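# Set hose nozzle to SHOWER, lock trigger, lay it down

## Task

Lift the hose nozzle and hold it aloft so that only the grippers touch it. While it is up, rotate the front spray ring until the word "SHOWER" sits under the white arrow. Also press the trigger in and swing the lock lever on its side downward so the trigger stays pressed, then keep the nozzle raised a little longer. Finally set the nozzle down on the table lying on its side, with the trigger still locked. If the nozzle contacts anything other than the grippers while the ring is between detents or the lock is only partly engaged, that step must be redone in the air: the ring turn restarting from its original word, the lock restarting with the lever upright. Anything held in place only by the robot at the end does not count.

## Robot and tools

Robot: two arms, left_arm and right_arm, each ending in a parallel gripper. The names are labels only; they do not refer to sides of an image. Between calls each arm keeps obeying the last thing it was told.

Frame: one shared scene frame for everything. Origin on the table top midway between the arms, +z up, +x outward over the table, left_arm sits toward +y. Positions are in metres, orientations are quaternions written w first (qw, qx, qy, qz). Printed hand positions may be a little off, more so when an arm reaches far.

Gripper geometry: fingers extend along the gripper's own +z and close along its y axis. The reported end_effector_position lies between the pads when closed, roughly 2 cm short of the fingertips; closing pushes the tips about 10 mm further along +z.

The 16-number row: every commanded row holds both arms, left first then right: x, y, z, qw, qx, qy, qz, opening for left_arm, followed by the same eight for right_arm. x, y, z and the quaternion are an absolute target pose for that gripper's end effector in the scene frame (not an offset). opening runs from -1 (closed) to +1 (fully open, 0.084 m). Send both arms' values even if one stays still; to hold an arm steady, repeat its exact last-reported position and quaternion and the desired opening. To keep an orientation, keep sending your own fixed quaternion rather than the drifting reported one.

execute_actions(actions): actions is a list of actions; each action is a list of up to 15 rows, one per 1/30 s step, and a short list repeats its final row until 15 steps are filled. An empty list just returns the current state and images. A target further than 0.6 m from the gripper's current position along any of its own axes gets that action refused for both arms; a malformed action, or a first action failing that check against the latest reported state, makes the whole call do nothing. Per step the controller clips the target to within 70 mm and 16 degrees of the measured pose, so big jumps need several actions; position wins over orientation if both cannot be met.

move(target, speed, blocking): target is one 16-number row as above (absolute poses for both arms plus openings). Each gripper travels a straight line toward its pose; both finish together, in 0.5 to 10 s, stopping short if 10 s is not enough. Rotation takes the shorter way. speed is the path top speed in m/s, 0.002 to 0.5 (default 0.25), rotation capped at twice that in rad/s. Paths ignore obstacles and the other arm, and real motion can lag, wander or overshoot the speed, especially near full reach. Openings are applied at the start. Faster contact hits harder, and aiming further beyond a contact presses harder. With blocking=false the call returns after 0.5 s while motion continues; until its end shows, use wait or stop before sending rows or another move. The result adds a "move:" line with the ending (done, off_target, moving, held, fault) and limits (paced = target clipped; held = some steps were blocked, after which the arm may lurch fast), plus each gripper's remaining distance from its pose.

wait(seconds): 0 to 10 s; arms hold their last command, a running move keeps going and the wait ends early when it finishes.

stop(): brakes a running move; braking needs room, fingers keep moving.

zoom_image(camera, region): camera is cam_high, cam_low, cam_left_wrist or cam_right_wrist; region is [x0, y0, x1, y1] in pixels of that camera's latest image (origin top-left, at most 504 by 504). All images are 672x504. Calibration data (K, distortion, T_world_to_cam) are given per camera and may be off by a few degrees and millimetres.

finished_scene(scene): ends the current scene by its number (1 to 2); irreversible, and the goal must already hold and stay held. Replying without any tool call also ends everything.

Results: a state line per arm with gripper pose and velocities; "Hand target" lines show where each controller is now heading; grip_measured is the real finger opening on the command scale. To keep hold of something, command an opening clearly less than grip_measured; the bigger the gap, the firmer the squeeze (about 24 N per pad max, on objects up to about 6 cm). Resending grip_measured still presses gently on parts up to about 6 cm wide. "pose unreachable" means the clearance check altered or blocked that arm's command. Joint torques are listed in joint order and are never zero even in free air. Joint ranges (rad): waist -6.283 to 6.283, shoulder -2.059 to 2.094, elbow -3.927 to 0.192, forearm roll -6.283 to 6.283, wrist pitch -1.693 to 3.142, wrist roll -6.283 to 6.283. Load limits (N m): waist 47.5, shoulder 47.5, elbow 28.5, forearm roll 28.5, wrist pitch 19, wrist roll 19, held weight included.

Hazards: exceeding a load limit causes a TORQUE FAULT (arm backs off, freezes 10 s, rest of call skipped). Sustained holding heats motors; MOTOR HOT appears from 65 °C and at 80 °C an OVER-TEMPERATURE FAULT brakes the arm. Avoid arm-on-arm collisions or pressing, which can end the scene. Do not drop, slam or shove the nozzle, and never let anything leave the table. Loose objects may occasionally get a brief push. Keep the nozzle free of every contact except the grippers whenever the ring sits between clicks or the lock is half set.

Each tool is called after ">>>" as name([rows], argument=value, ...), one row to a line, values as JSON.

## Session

>>> execute_actions(actions=[])

Scene clock: 0.00 s.
left_arm: end_effector_position=(+0.1526, +0.6427, +0.3748) grip_measured=+1.00 end_effector_quat_wxyz=(-0.017, +0.284, +0.959, +0.007) end_effector_velocity=(+0.000, -0.000, -0.000) end_effector_angular_velocity=(-0.000, +0.001, -0.001) | right_arm: end_effector_position=(+0.2393, -0.1493, +0.3224) grip_measured=+1.00 end_effector_quat_wxyz=(+0.059, +0.801, -0.595, +0.023) end_effector_velocity=(+0.000, +0.000, +0.001) end_effector_angular_velocity=(+0.002, -0.001, -0.000)
Joint positions: left_arm=[ 0.734 -0.54  -1.061  0.037  1.605 -1.748  0.084] | right_arm=[ 0.96  -0.643 -0.857 -0.066  1.608  2.033  0.084]
Joint velocities: left_arm=[-0.001 -0.     0.     0.     0.001  0.    -0.   ] | right_arm=[-0.     0.    -0.002  0.     0.     0.    -0.   ]
Joint torques (N m, as the arm reports them, + toward a larger angle): no reading
Motor temperatures (°C, as the motors report them): left_arm=[34 34 35 38 39 37] | right_arm=[34 34 36 31 36 36]
Hand target (left_arm): +0.153, +0.643, +0.375; -0.017, +0.284, +0.959, +0.007
Hand target (right_arm): +0.239, -0.149, +0.322; +0.059, +0.801, -0.595, +0.023
camera_calibration (this result's frames):
cam_left_wrist: T_world_to_cam=[[0.561414, 0.82731, 0.0193037, -0.596142], [0.827343, -0.560629, -0.0346171, 0.315947], [-0.0178169, 0.0354053, -0.999214, 0.486488], [0, 0, 0, 1]] pos_world=[0.0819535, 0.653099, 0.508551]
cam_right_wrist: T_world_to_cam=[[-0.953829, -0.295899, 0.0515256, 0.204914], [-0.30005, 0.946433, -0.119309, 0.323596], [-0.0134621, -0.129261, -0.991519, 0.432634], [0, 0, 0, 1]] pos_world=[0.298371, -0.189705, 0.457015]

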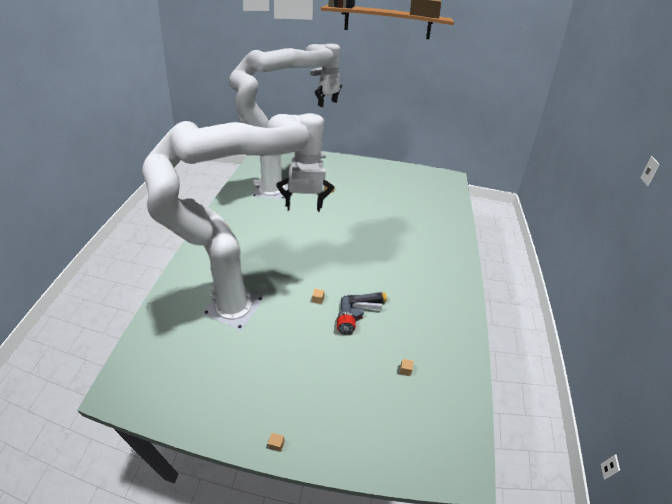

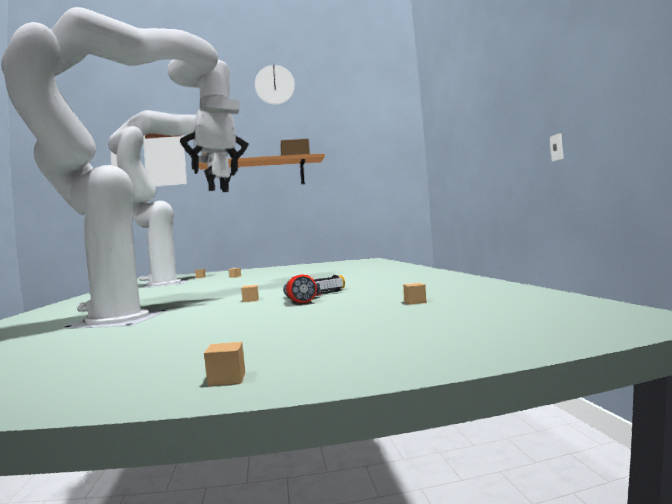

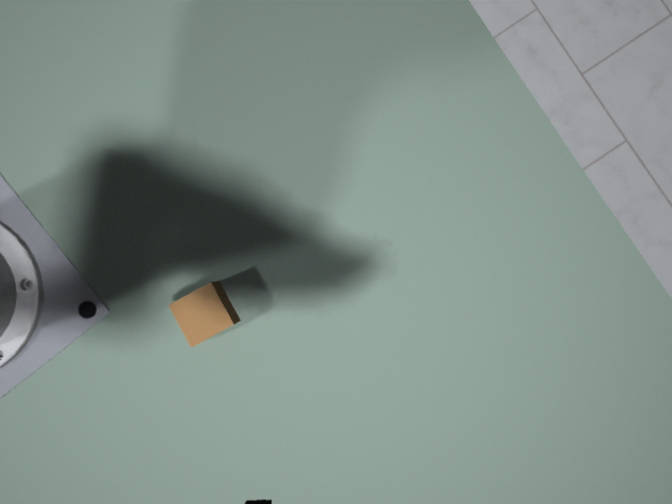

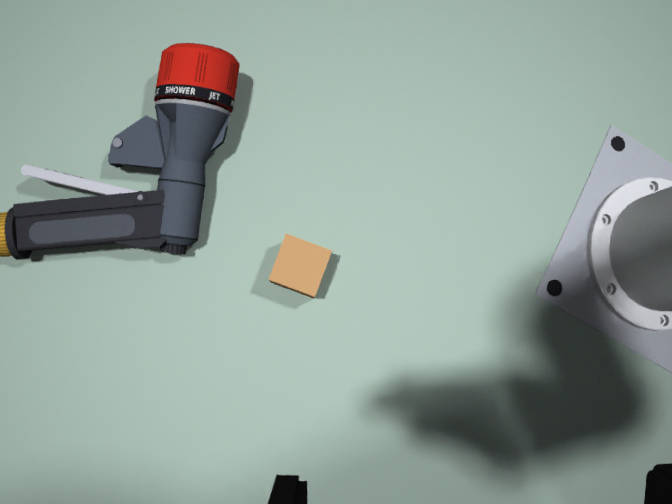

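>>> move(target=[0.30,0.35,0.35,0,0,1,0,1, 0.499,-0.212,0.12,0,0.982,0.191,0,1])

Scene clock: 5.03 s.
left_arm: end_effector_position=(+0.2997, +0.3498, +0.3502) grip_measured=+1.00 end_effector_quat_wxyz=(+0.001, +0.000, +1.000, -0.002) end_effector_velocity=(+0.001, -0.002, -0.000) end_effector_angular_velocity=(+0.001, +0.001, +0.004) | right_arm: end_effector_position=(+0.4992, -0.2109, +0.1209) grip_measured=+1.00 end_effector_quat_wxyz=(+0.001, +0.982, +0.190, +0.001) end_effector_velocity=(+0.001, -0.000, -0.002) end_effector_angular_velocity=(+0.004, +0.007, +0.012)
Joint positions: left_arm=[-0.239 -0.406 -1.091 -0.004  1.495 -3.298  0.084] | right_arm=[ 0.438  0.148 -0.996 -0.002  0.847 -0.151  0.084]
Joint velocities: left_arm=[-0.005  0.005 -0.004  0.001 -0.    -0.008  0.   ] | right_arm=[-0.003  0.01  -0.008  0.007  0.003 -0.019  0.   ]
Joint torques (N m, as the arm reports them, + toward a larger angle): left_arm=[  1.76 -12.58 -12.04  -0.48  -1.26  -0.46] | right_arm=[ -2.63 -29.3  -22.95  -0.6   -2.3   -0.18]
Motor temperatures (°C, as the motors report them): left_arm=[34 34 36 38 39 37] | right_arm=[34 34 37 31 36 36]
Hand target (left_arm): +0.300, +0.350, +0.350; +0.001, -0.000, +1.000, -0.002
Hand target (right_arm): +0.499, -0.211, +0.121; +0.000, +0.982, +0.191, +0.000
Off the commanded pose (left_arm): 0.000 m, 0 deg.
Off the commanded pose (right_arm): 0.001 m, 0 deg.
move: done
camera_calibration (this result's frames):
cam_left_wrist: T_world_to_cam=[[0.0188064, 0.999741, 0.0128455, -0.331321], [0.999814, -0.0188593, 0.00401107, -0.225502], [0.00425229, 0.0127677, -0.999909, 0.476482], [0, 0, 0, 1]] pos_world=[0.229665, 0.320898, 0.481599]
cam_right_wrist: T_world_to_cam=[[0.383234, -0.923533, -0.0147688, -0.346891], [-0.923617, -0.383033, -0.014703, 0.454152], [0.00792182, 0.0192754, -0.999783, 0.250024], [0, 0, 0, 1]] pos_world=[0.550422, -0.151229, 0.251524]

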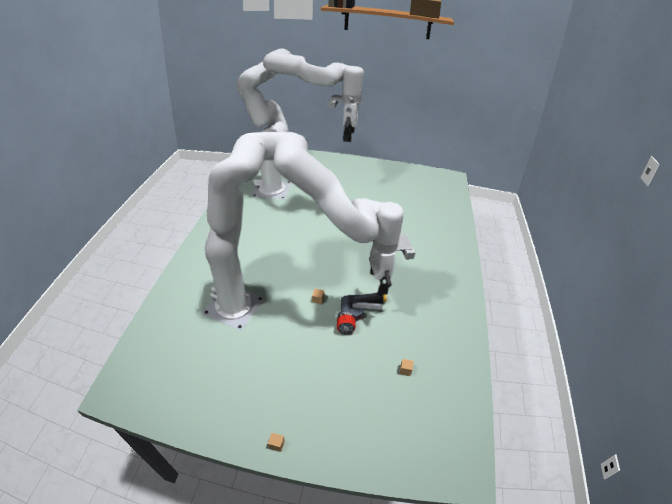

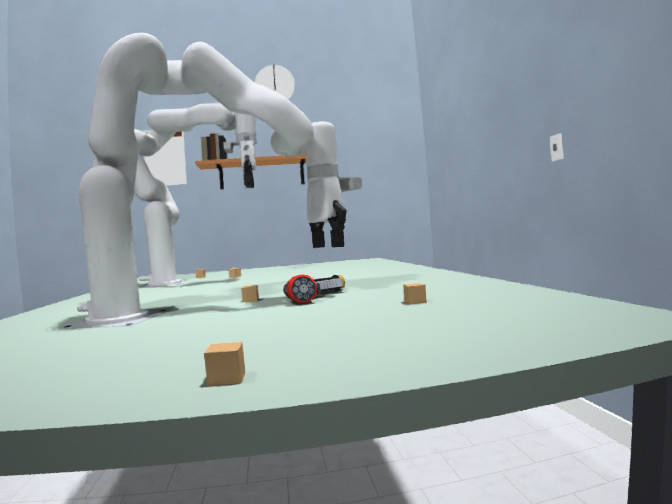

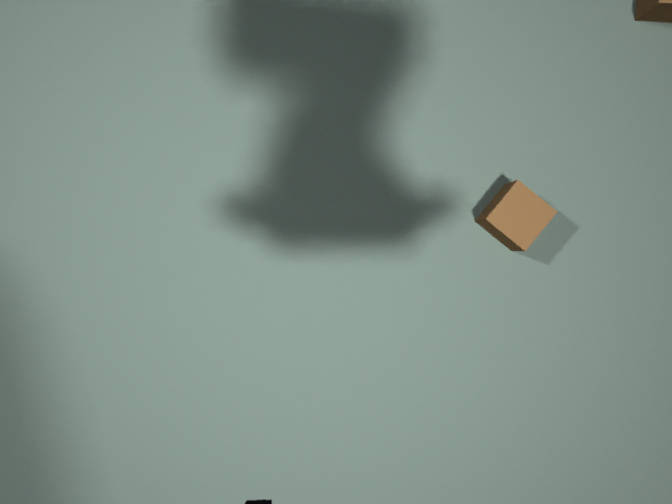

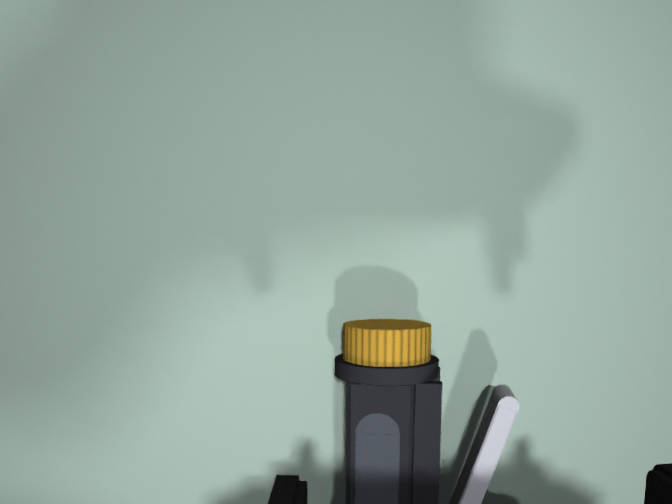

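>>> move(target=[0.30,0.35,0.35,0,0,1,0,1, 0.497,-0.207,0.031,0,0.982,0.191,0,1], speed=0.07)

>>> zoom_image(camera="cam_low", region=[270, 230, 370, 310])

Scene clock: 7.33 s.
left_arm: end_effector_position=(+0.3000, +0.3500, +0.3500) grip_measured=+1.00 end_effector_quat_wxyz=(-0.000, +0.000, +1.000, -0.000) end_effector_velocity=(-0.000, -0.001, -0.000) end_effector_angular_velocity=(+0.000, +0.001, -0.002) | right_arm: end_effector_position=(+0.4973, -0.2069, +0.0315) grip_measured=+1.00 end_effector_quat_wxyz=(-0.000, +0.982, +0.191, +0.000) end_effector_velocity=(-0.000, +0.000, -0.003) end_effector_angular_velocity=(-0.000, +0.001, +0.000)
Joint positions: left_arm=[-0.241 -0.404 -1.093 -0.     1.496 -3.3    0.084] | right_arm=[ 0.446  0.328 -0.939  0.     0.61  -0.145  0.084]
Joint velocities: left_arm=[-0.002  0.     0.     0.     0.    -0.     0.   ] | right_arm=[ 0.     0.008 -0.    -0.    -0.006  0.     0.   ]
Joint torques (N m, as the arm reports them, + toward a larger angle): left_arm=[  1.68 -12.55 -12.    -0.38  -1.14  -0.39] | right_arm=[ -2.33 -31.8  -20.    -0.65  -2.1   -0.42]
Motor temperatures (°C, as the motors report them): left_arm=[34 34 37 38 39 37] | right_arm=[34 35 38 31 36 36]
Hand target (left_arm): +0.300, +0.350, +0.350; -0.000, +0.000, +1.000, -0.000
Hand target (right_arm): +0.497, -0.207, +0.031; -0.000, +0.982, +0.191, +0.000
Off the commanded pose (left_arm): 0.000 m, 0 deg.
Off the commanded pose (right_arm): 0.001 m, 0 deg.
move: done
camera_calibration (this result's frames):
cam_left_wrist: T_world_to_cam=[[0.0187837, 0.999675, 0.0172181, -0.333049], [0.99982, -0.0188256, 0.00227248, -0.225217], [0.00259588, 0.0171723, -0.999849, 0.475213], [0, 0, 0, 1]] pos_world=[0.230199, 0.32054, 0.481387]
cam_right_wrist: T_world_to_cam=[[0.384104, -0.923144, -0.0164407, -0.344112], [-0.923264, -0.383899, -0.0142932, 0.452162], [0.00688315, 0.0206692, -0.999763, 0.161415], [0, 0, 0, 1]] pos_world=[0.548529, -0.147417, 0.162183]

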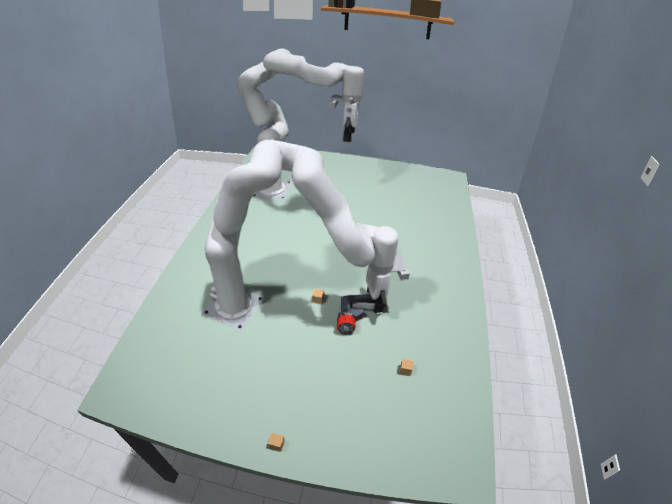

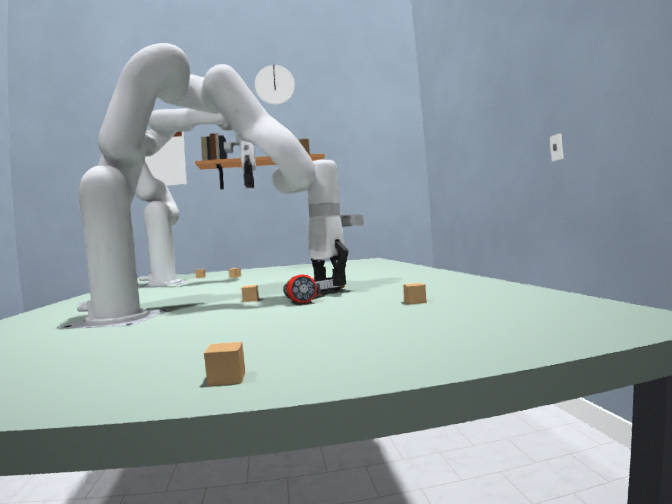

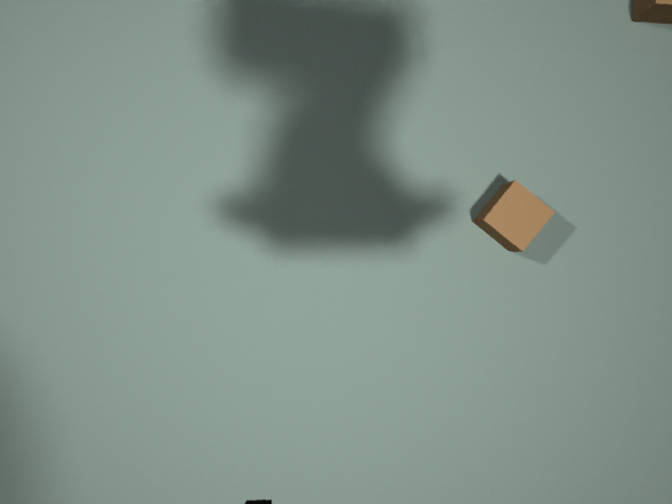

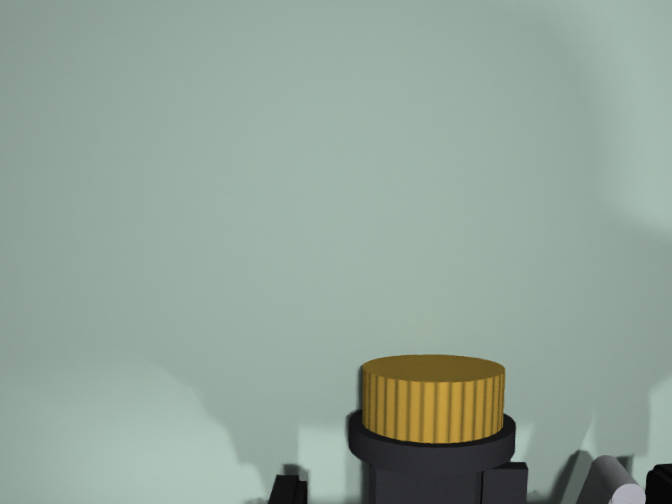

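Region (270, 230, 370, 310) of cam_low's 672x504 image, scaled by 5.040, with more detail than that image has; it fills the top 403 rows of this view, and the rest is white.

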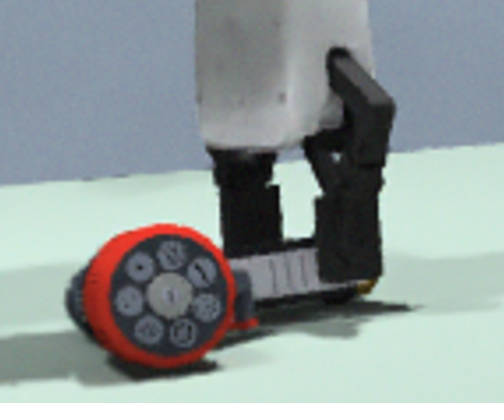

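>>> execute_actions([
  [[0.30,0.35,0.35,0,0,1,0,1, 0.497,-0.207,0.026,0,0.982,0.191,0,0.6]],
  [[0.30,0.35,0.35,0,0,1,0,1, 0.497,-0.207,0.026,0,0.982,0.191,0,0.2]],
  [[0.30,0.35,0.35,0,0,1,0,1, 0.497,-0.207,0.026,0,0.982,0.191,0,-0.2]],
  [[0.30,0.35,0.35,0,0,1,0,1, 0.497,-0.207,0.026,0,0.982,0.191,0,-1]],
])

>>> move(target=[0.30,0.35,0.35,0,0,1,0,1, 0.48,-0.207,0.12,0,0.982,0.191,0,-1], speed=0.1)

>>> move(target=[0.30,0.35,0.35,0,0,1,0,1, 0.40,-0.12,0.2,0,0.4,0.916,0,-1], speed=0.3)

>>> move(target=[0.30,0.35,0.35,0,0,1,0,1, 0.28,0.12,0.13,0.074,-0.074,0.703,0.703,-1])

>>> move(target=[0.41,0.15,0.37,0,0,1,0,1, 0.28,0.12,0.13,0.074,-0.074,0.703,0.703,-1])

Scene clock: 10.70 s.
left_arm: end_effector_position=(+0.3000, +0.3500, +0.3500) grip_measured=+1.00 end_effector_quat_wxyz=(+0.000, -0.000, +1.000, -0.000) end_effector_velocity=(-0.000, +0.000, -0.000) end_effector_angular_velocity=(+0.000, +0.001, +0.000) | right_arm: end_effector_position=(+0.4973, -0.2069, +0.0263) grip_measured=-0.12 end_effector_quat_wxyz=(-0.000, +0.982, +0.191, +0.000) end_effector_velocity=(-0.001, -0.000, -0.000) end_effector_angular_velocity=(-0.000, +0.001, -0.000)
Joint positions: left_arm=[-0.241 -0.404 -1.093  0.     1.496 -3.3    0.084] | right_arm=[ 0.446  0.34  -0.938  0.     0.596 -0.145  0.039]
Joint velocities: left_arm=[ 0.     0.     0.     0.     0.001  0.    -0.   ] | right_arm=[-0.    -0.001  0.002  0.    -0.     0.     0.   ]
Joint torques (N m, as the arm reports them, + toward a larger angle): left_arm=[  1.44 -12.61 -12.08  -0.51  -1.18  -0.4 ] | right_arm=[ -5.25 -21.27 -12.97  -0.83  -0.92  -0.44]
Motor temperatures (°C, as the motors report them): left_arm=[34 34 38 38 39 37] | right_arm=[34 35 38 31 36 36]
Hand target (left_arm): +0.300, +0.350, +0.350; -0.000, -0.000, +1.000, +0.000
Hand target (right_arm): +0.497, -0.207, +0.026; -0.000, +0.982, +0.191, -0.000
Off the commanded pose (left_arm): 0.000 m, 0 deg.
Off the commanded pose (right_arm): 0.000 m, 0 deg.
camera_calibration (this result's frames):
cam_left_wrist: T_world_to_cam=[[0.0187708, 0.999675, 0.0172449, -0.333057], [0.99982, -0.0188129, 0.00228092, -0.225225], [0.00260461, 0.017199, -0.999849, 0.4752], [0, 0, 0, 1]] pos_world=[0.230198, 0.320539, 0.481386]
cam_right_wrist: T_world_to_cam=[[0.384157, -0.923123, -0.0163553, -0.344173], [-0.92324, -0.383945, -0.0146495, 0.452104], [0.00724372, 0.0207275, -0.999759, 0.156043], [0, 0, 0, 1]] pos_world=[0.548486, -0.147365, 0.156999]

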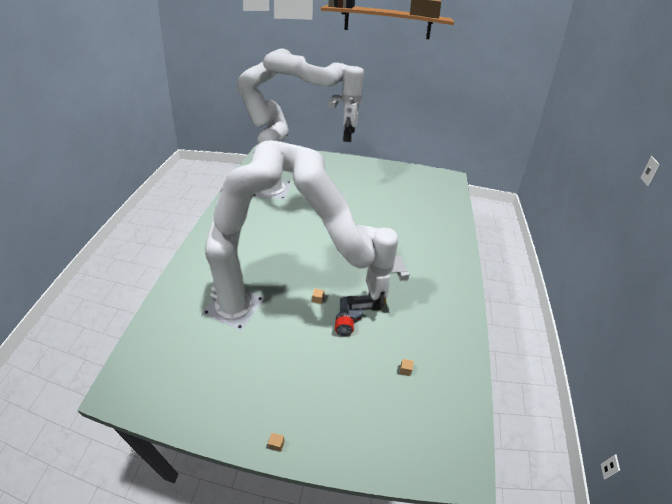

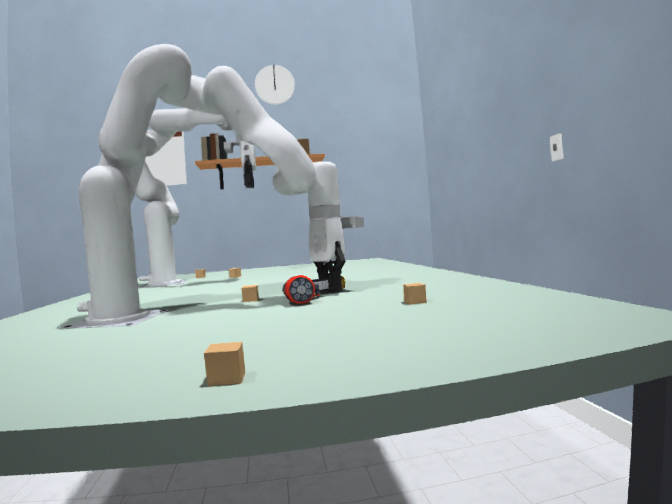

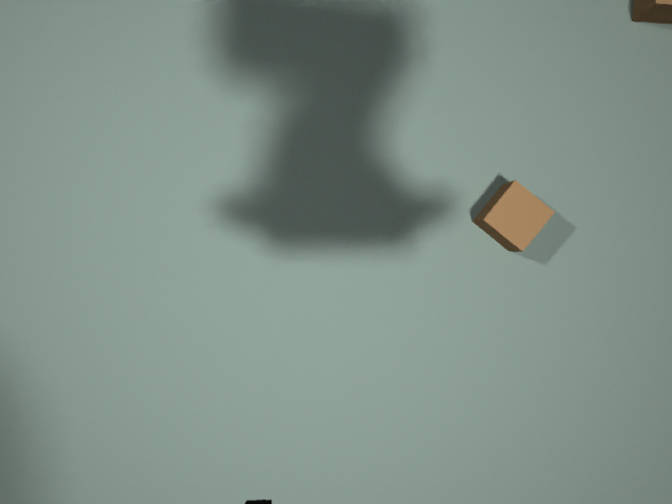

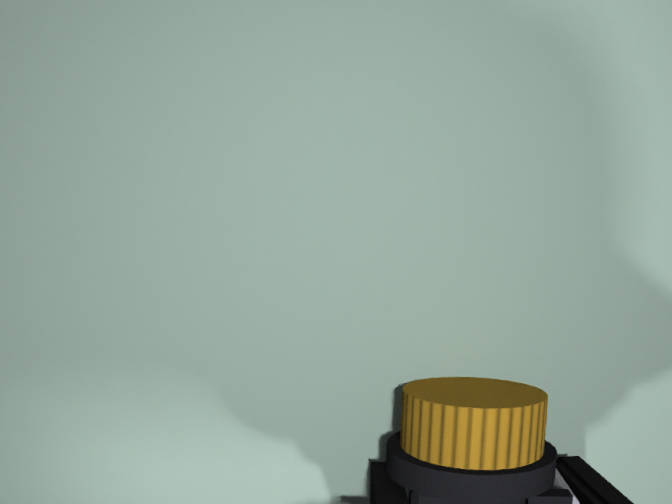

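Scene clock: 12.13 s.
left_arm: end_effector_position=(+0.3000, +0.3500, +0.3500) grip_measured=+1.00 end_effector_quat_wxyz=(-0.000, +0.000, +1.000, +0.000) end_effector_velocity=(-0.000, -0.000, +0.000) end_effector_angular_velocity=(+0.000, +0.000, -0.000) | right_arm: end_effector_position=(+0.4797, -0.2071, +0.1194) grip_measured=-0.17 end_effector_quat_wxyz=(+0.000, +0.982, +0.191, -0.000) end_effector_velocity=(-0.001, -0.000, +0.003) end_effector_angular_velocity=(-0.000, -0.000, +0.000)
Joint positions: left_arm=[-0.241 -0.404 -1.093  0.     1.496 -3.3    0.084] | right_arm=[ 0.455  0.096 -0.925 -0.     0.83  -0.136  0.037]
Joint velocities: left_arm=[-0.     0.    -0.     0.     0.001  0.    -0.   ] | right_arm=[ 0.    -0.007  0.    -0.     0.007  0.     0.   ]
Joint torques (N m, as the arm reports them, + toward a larger angle): left_arm=[  1.83 -12.53 -12.01  -0.34  -1.15  -0.4 ] | right_arm=[ -2.53 -29.17 -24.16  -0.79  -2.24  -0.3 ]
Motor temperatures (°C, as the motors report them): left_arm=[34 34 38 38 39 37] | right_arm=[34 35 38 31 36 36]
Hand target (left_arm): +0.300, +0.350, +0.350; -0.000, +0.000, +1.000, +0.000
Hand target (right_arm): +0.480, -0.207, +0.120; +0.000, +0.982, +0.191, +0.000
Off the commanded pose (left_arm): 0.000 m, 0 deg.
Off the commanded pose (right_arm): 0.001 m, 0 deg.
move: done
camera_calibration (this result's frames):
cam_left_wrist: T_world_to_cam=[[0.0187708, 0.999675, 0.017245, -0.333058], [0.99982, -0.0188129, 0.00228086, -0.225225], [0.00260455, 0.0171991, -0.999849, 0.4752], [0, 0, 0, 1]] pos_world=[0.230199, 0.320539, 0.481386]
cam_right_wrist: T_world_to_cam=[[0.384022, -0.923175, -0.0165524, -0.336079], [-0.923306, -0.38384, -0.0131625, 0.43705], [0.00579783, 0.0203376, -0.999776, 0.24985], [0, 0, 0, 1]] pos_world=[0.531144, -0.147584, 0.249984]

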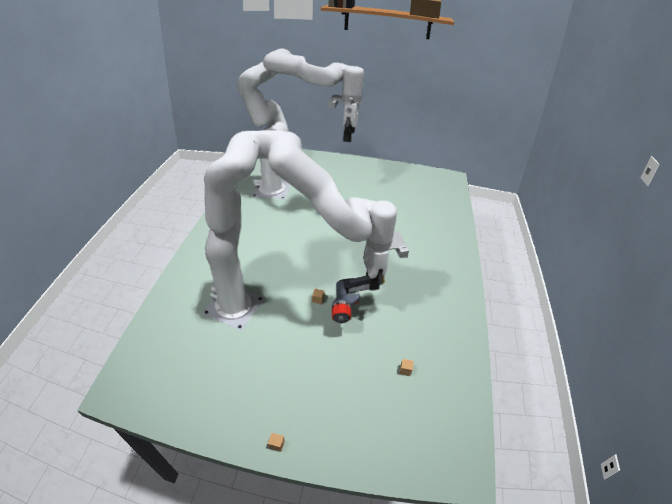

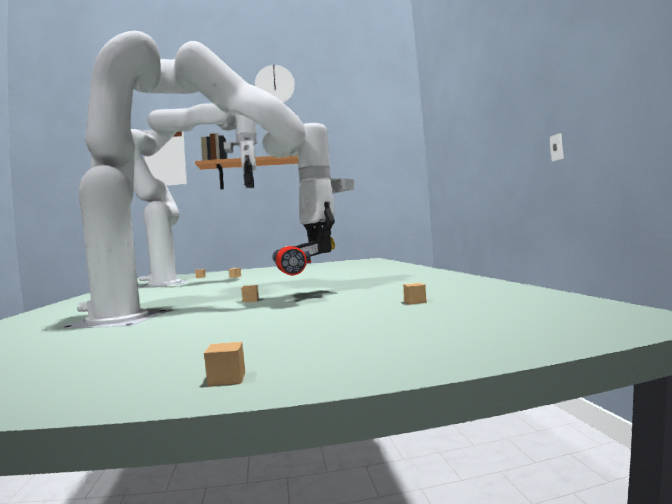

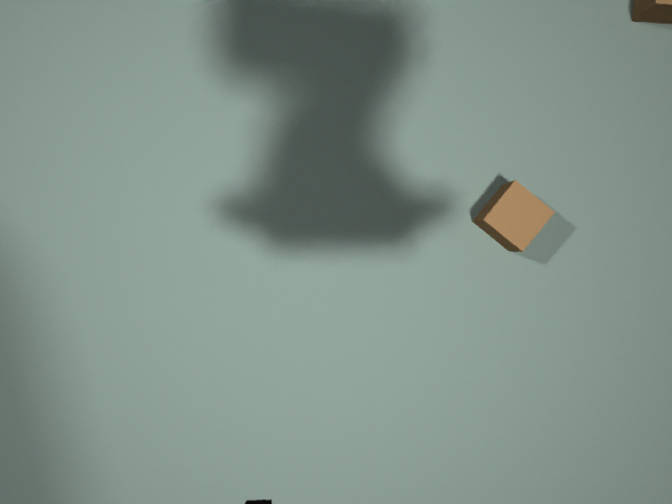

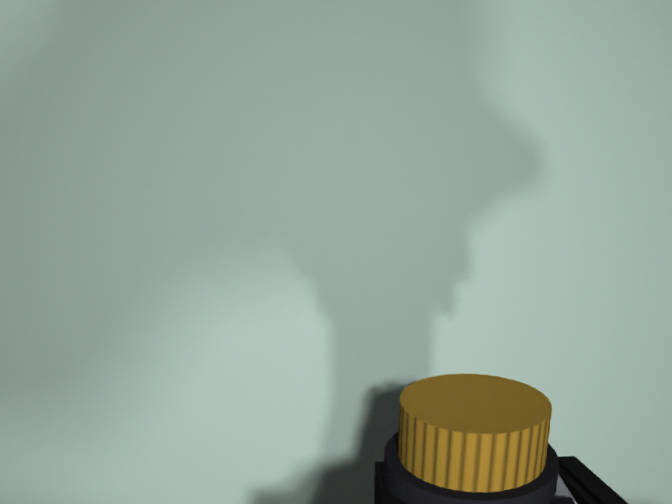

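Scene clock: 15.93 s.
left_arm: end_effector_position=(+0.3000, +0.3500, +0.3500) grip_measured=+1.00 end_effector_quat_wxyz=(-0.000, +0.000, +1.000, +0.000) end_effector_velocity=(+0.000, +0.000, +0.000) end_effector_angular_velocity=(-0.000, -0.001, +0.001) | right_arm: end_effector_position=(+0.3996, -0.1204, +0.1997) grip_measured=-0.17 end_effector_quat_wxyz=(-0.000, +0.401, +0.916, +0.000) end_effector_velocity=(+0.000, +0.001, +0.002) end_effector_angular_velocity=(+0.003, -0.002, +0.011)
Joint positions: left_arm=[-0.241 -0.404 -1.093  0.     1.496 -3.3    0.084] | right_arm=[ 0.705 -0.162 -0.882  0.     1.044 -1.818  0.037]
Joint velocities: left_arm=[ 0.001  0.    -0.    -0.    -0.001  0.     0.   ] | right_arm=[ 0.001 -0.002 -0.002  0.002  0.002 -0.012 -0.   ]
Joint torques (N m, as the arm reports them, + toward a larger angle): left_arm=[  1.71 -12.57 -12.05  -0.5   -1.21  -0.43] | right_arm=[ -2.19 -23.75 -26.21  -0.87  -2.71  -0.17]
Motor temperatures (°C, as the motors report them): left_arm=[34 34 38 38 39 37] | right_arm=[34 35 39 31 36 36]
Hand target (left_arm): +0.300, +0.350, +0.350; -0.000, -0.000, +1.000, -0.000
Hand target (right_arm): +0.400, -0.120, +0.200; -0.000, +0.400, +0.916, +0.000
Off the commanded pose (left_arm): 0.000 m, 0 deg.
Off the commanded pose (right_arm): 0.001 m, 0 deg.
move: done
camera_calibration (this result's frames):
cam_left_wrist: T_world_to_cam=[[0.018771, 0.999675, 0.0172452, -0.333058], [0.99982, -0.0188131, 0.0022808, -0.225225], [0.0026045, 0.0171992, -0.999849, 0.4752], [0, 0, 0, 1]] pos_world=[0.230198, 0.320539, 0.481386]
cam_right_wrist: T_world_to_cam=[[0.727339, 0.686081, -0.0164752, -0.167358], [0.685939, -0.727525, -0.0139906, -0.286892], [-0.0215848, -0.00112502, -0.999766, 0.337269], [0, 0, 0, 1]] pos_world=[0.325796, -0.0935208, 0.330419]

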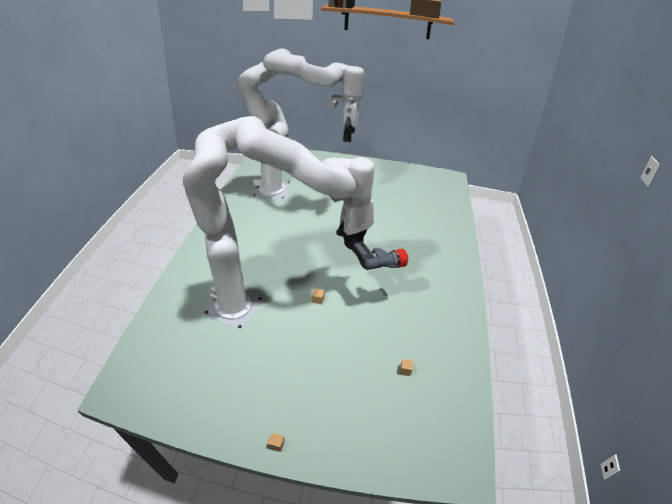

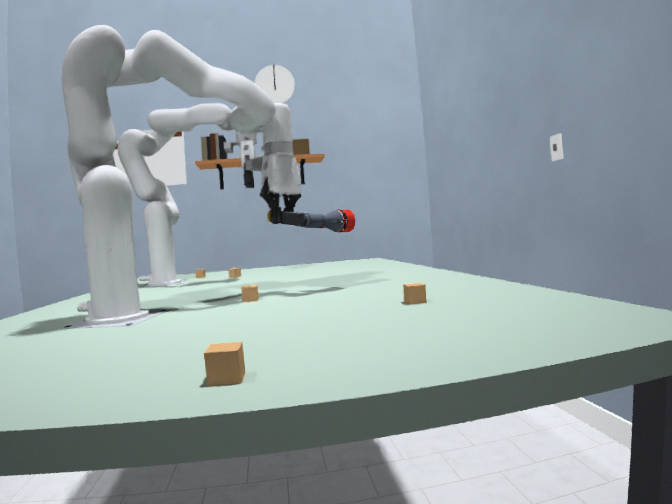

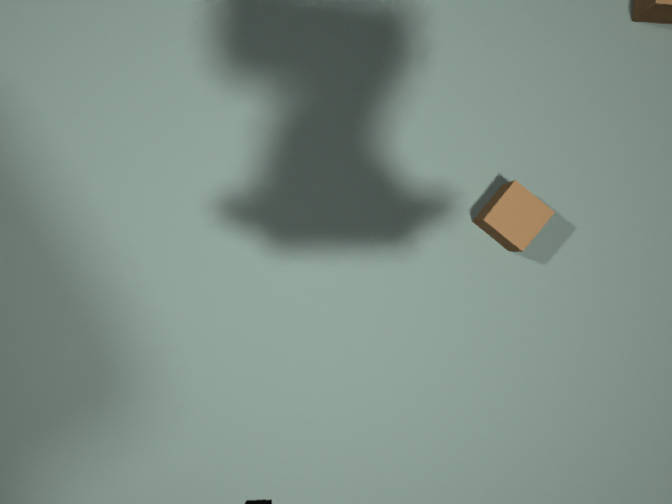

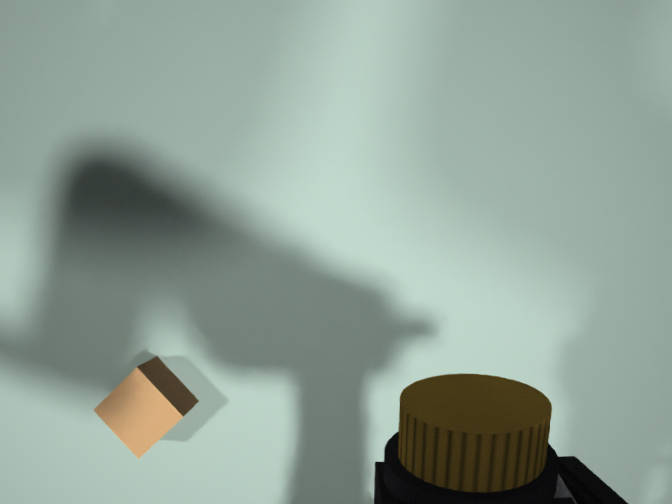

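Scene clock: 20.17 s.
left_arm: end_effector_position=(+0.3000, +0.3500, +0.3500) grip_measured=+1.00 end_effector_quat_wxyz=(-0.000, -0.000, +1.000, +0.000) end_effector_velocity=(-0.000, -0.000, -0.000) end_effector_angular_velocity=(+0.000, -0.000, -0.001) | right_arm: end_effector_position=(+0.2793, +0.1195, +0.1304) grip_measured=-0.17 end_effector_quat_wxyz=(+0.076, -0.074, +0.704, +0.703) end_effector_velocity=(-0.001, +0.002, -0.001) end_effector_angular_velocity=(+0.010, -0.004, +0.007)
Joint positions: left_arm=[-0.241 -0.404 -1.093  0.     1.496 -3.3    0.084] | right_arm=[ 0.89   0.326 -0.567  2.242  1.418 -4.736  0.037]
Joint velocities: left_arm=[-0. -0.  0.  0. -0. -0.  0.] | right_arm=[-0.001  0.016 -0.009 -0.006  0.016 -0.009 -0.   ]
Joint torques (N m, as the arm reports them, + toward a larger angle): left_arm=[  1.6  -12.55 -12.05  -0.5   -1.19  -0.31] | right_arm=[ -2.57 -27.33 -15.07   0.06   3.16  -0.43]
Motor temperatures (°C, as the motors report them): left_arm=[34 34 39 38 39 37] | right_arm=[34 35 40 31 36 36]
Hand target (left_arm): +0.300, +0.350, +0.350; +0.000, -0.000, +1.000, +0.000
Hand target (right_arm): +0.279, +0.120, +0.130; +0.075, -0.074, +0.703, +0.703
Off the commanded pose (left_arm): 0.000 m, 0 deg.
Off the commanded pose (right_arm): 0.001 m, 0 deg.
move: done
camera_calibration (this result's frames):
cam_left_wrist: T_world_to_cam=[[0.0187707, 0.999675, 0.0172451, -0.333058], [0.99982, -0.0188127, 0.0022806, -0.225225], [0.00260428, 0.0171992, -0.999849, 0.4752], [0, 0, 0, 1]] pos_world=[0.230199, 0.320539, 0.481385]
cam_right_wrist: T_world_to_cam=[[-0.219635, 0.0180524, 0.975415, -0.0305663], [0.975558, 0.0110463, 0.219463, -0.230396], [-0.00681288, 0.999776, -0.0200373, 0.0141223], [0, 0, 0, 1]] pos_world=[0.218148, -0.0110223, 0.0806613]

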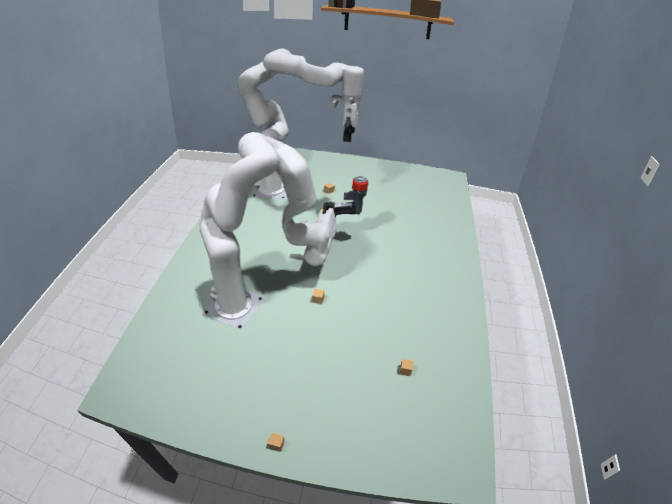

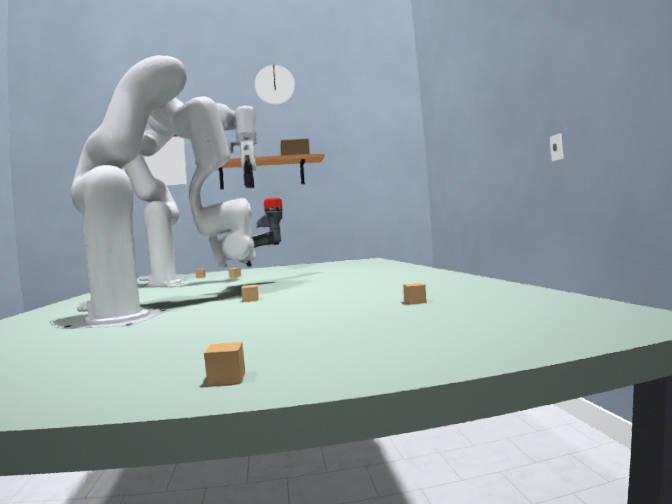

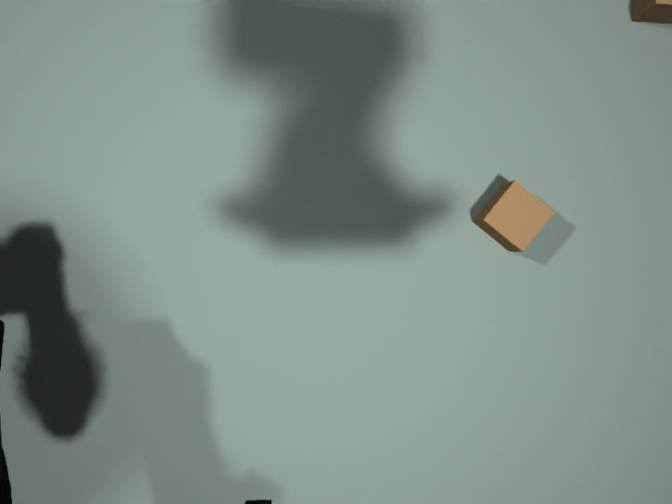

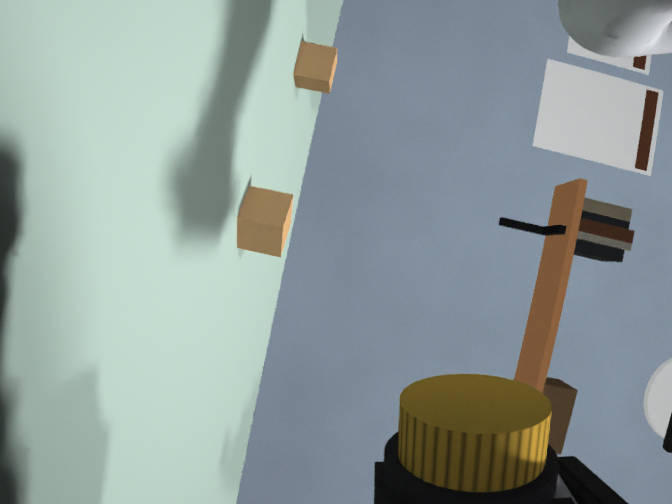

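Scene clock: 21.77 s.
left_arm: end_effector_position=(+0.4095, +0.1501, +0.3706) grip_measured=+1.00 end_effector_quat_wxyz=(+0.000, -0.000, +1.000, -0.001) end_effector_velocity=(+0.001, -0.003, +0.001) end_effector_angular_velocity=(+0.006, +0.010, -0.002) | right_arm: end_effector_position=(+0.2800, +0.1200, +0.1300) grip_measured=-0.17 end_effector_quat_wxyz=(+0.074, -0.074, +0.703, +0.703) end_effector_velocity=(+0.000, +0.000, +0.000) end_effector_angular_velocity=(+0.001, -0.001, +0.000)
Joint positions: left_arm=[-0.585  0.226 -1.833 -0.002  1.605 -3.645  0.084] | right_arm=[ 0.888  0.331 -0.572  2.238  1.42  -4.733  0.037]
Joint velocities: left_arm=[-0.003  0.026 -0.039  0.     0.025 -0.001  0.   ] | right_arm=[-0.     0.    -0.001 -0.    -0.    -0.    -0.   ]
Joint torques (N m, as the arm reports them, + toward a larger angle): left_arm=[  1.76 -25.54 -11.48  -0.45  -1.31  -0.34] | right_arm=[ -2.25 -26.95 -14.98   0.15   2.79  -0.41]
Motor temperatures (°C, as the motors report them): left_arm=[34 34 39 38 39 37] | right_arm=[34 35 40 31 36 36]
Hand target (left_arm): +0.410, +0.150, +0.370; -0.000, +0.000, +1.000, -0.001
Hand target (right_arm): +0.280, +0.120, +0.130; +0.074, -0.074, +0.703, +0.703
Off the commanded pose (left_arm): 0.001 m, 0 deg.
Off the commanded pose (right_arm): 0.000 m, 0 deg.
move: done
camera_calibration (this result's frames):
cam_left_wrist: T_world_to_cam=[[0.0185757, 0.999717, 0.0148861, -0.134675], [0.999821, -0.018625, 0.00318031, -0.338922], [0.00345666, 0.0148244, -0.999884, 0.498959], [0, 0, 0, 1]] pos_world=[0.339639, 0.120928, 0.501984]
cam_right_wrist: T_world_to_cam=[[-0.218017, 0.0164641, 0.975806, -0.0303795], [0.975895, 0.0138032, 0.217803, -0.231172], [-0.00988327, 0.999769, -0.0190766, 0.0143494], [0, 0, 0, 1]] pos_world=[0.219118, -0.010655, 0.0802683]

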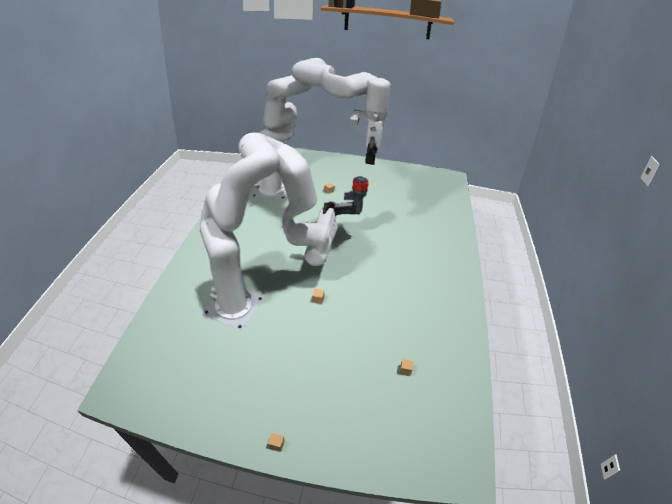

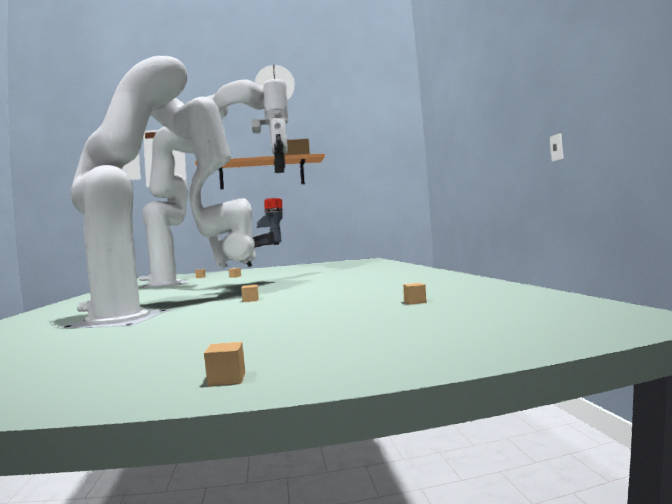

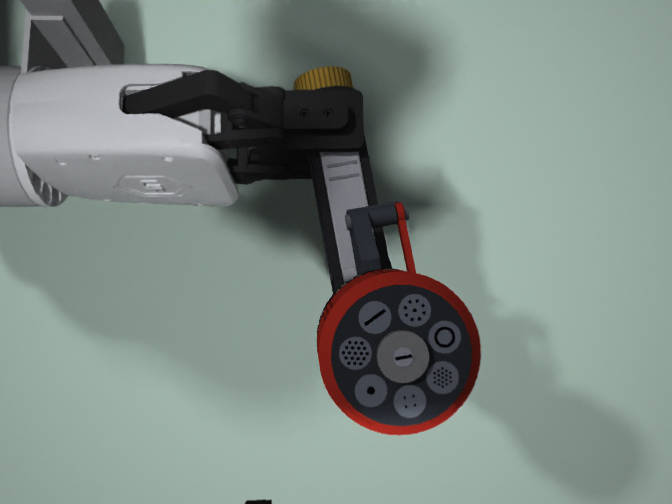

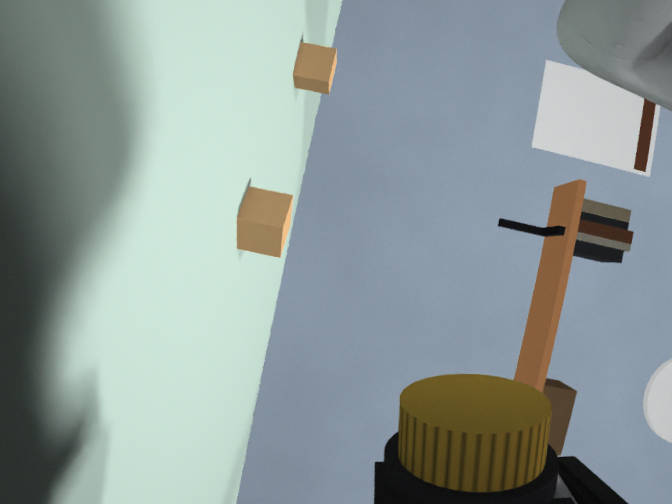

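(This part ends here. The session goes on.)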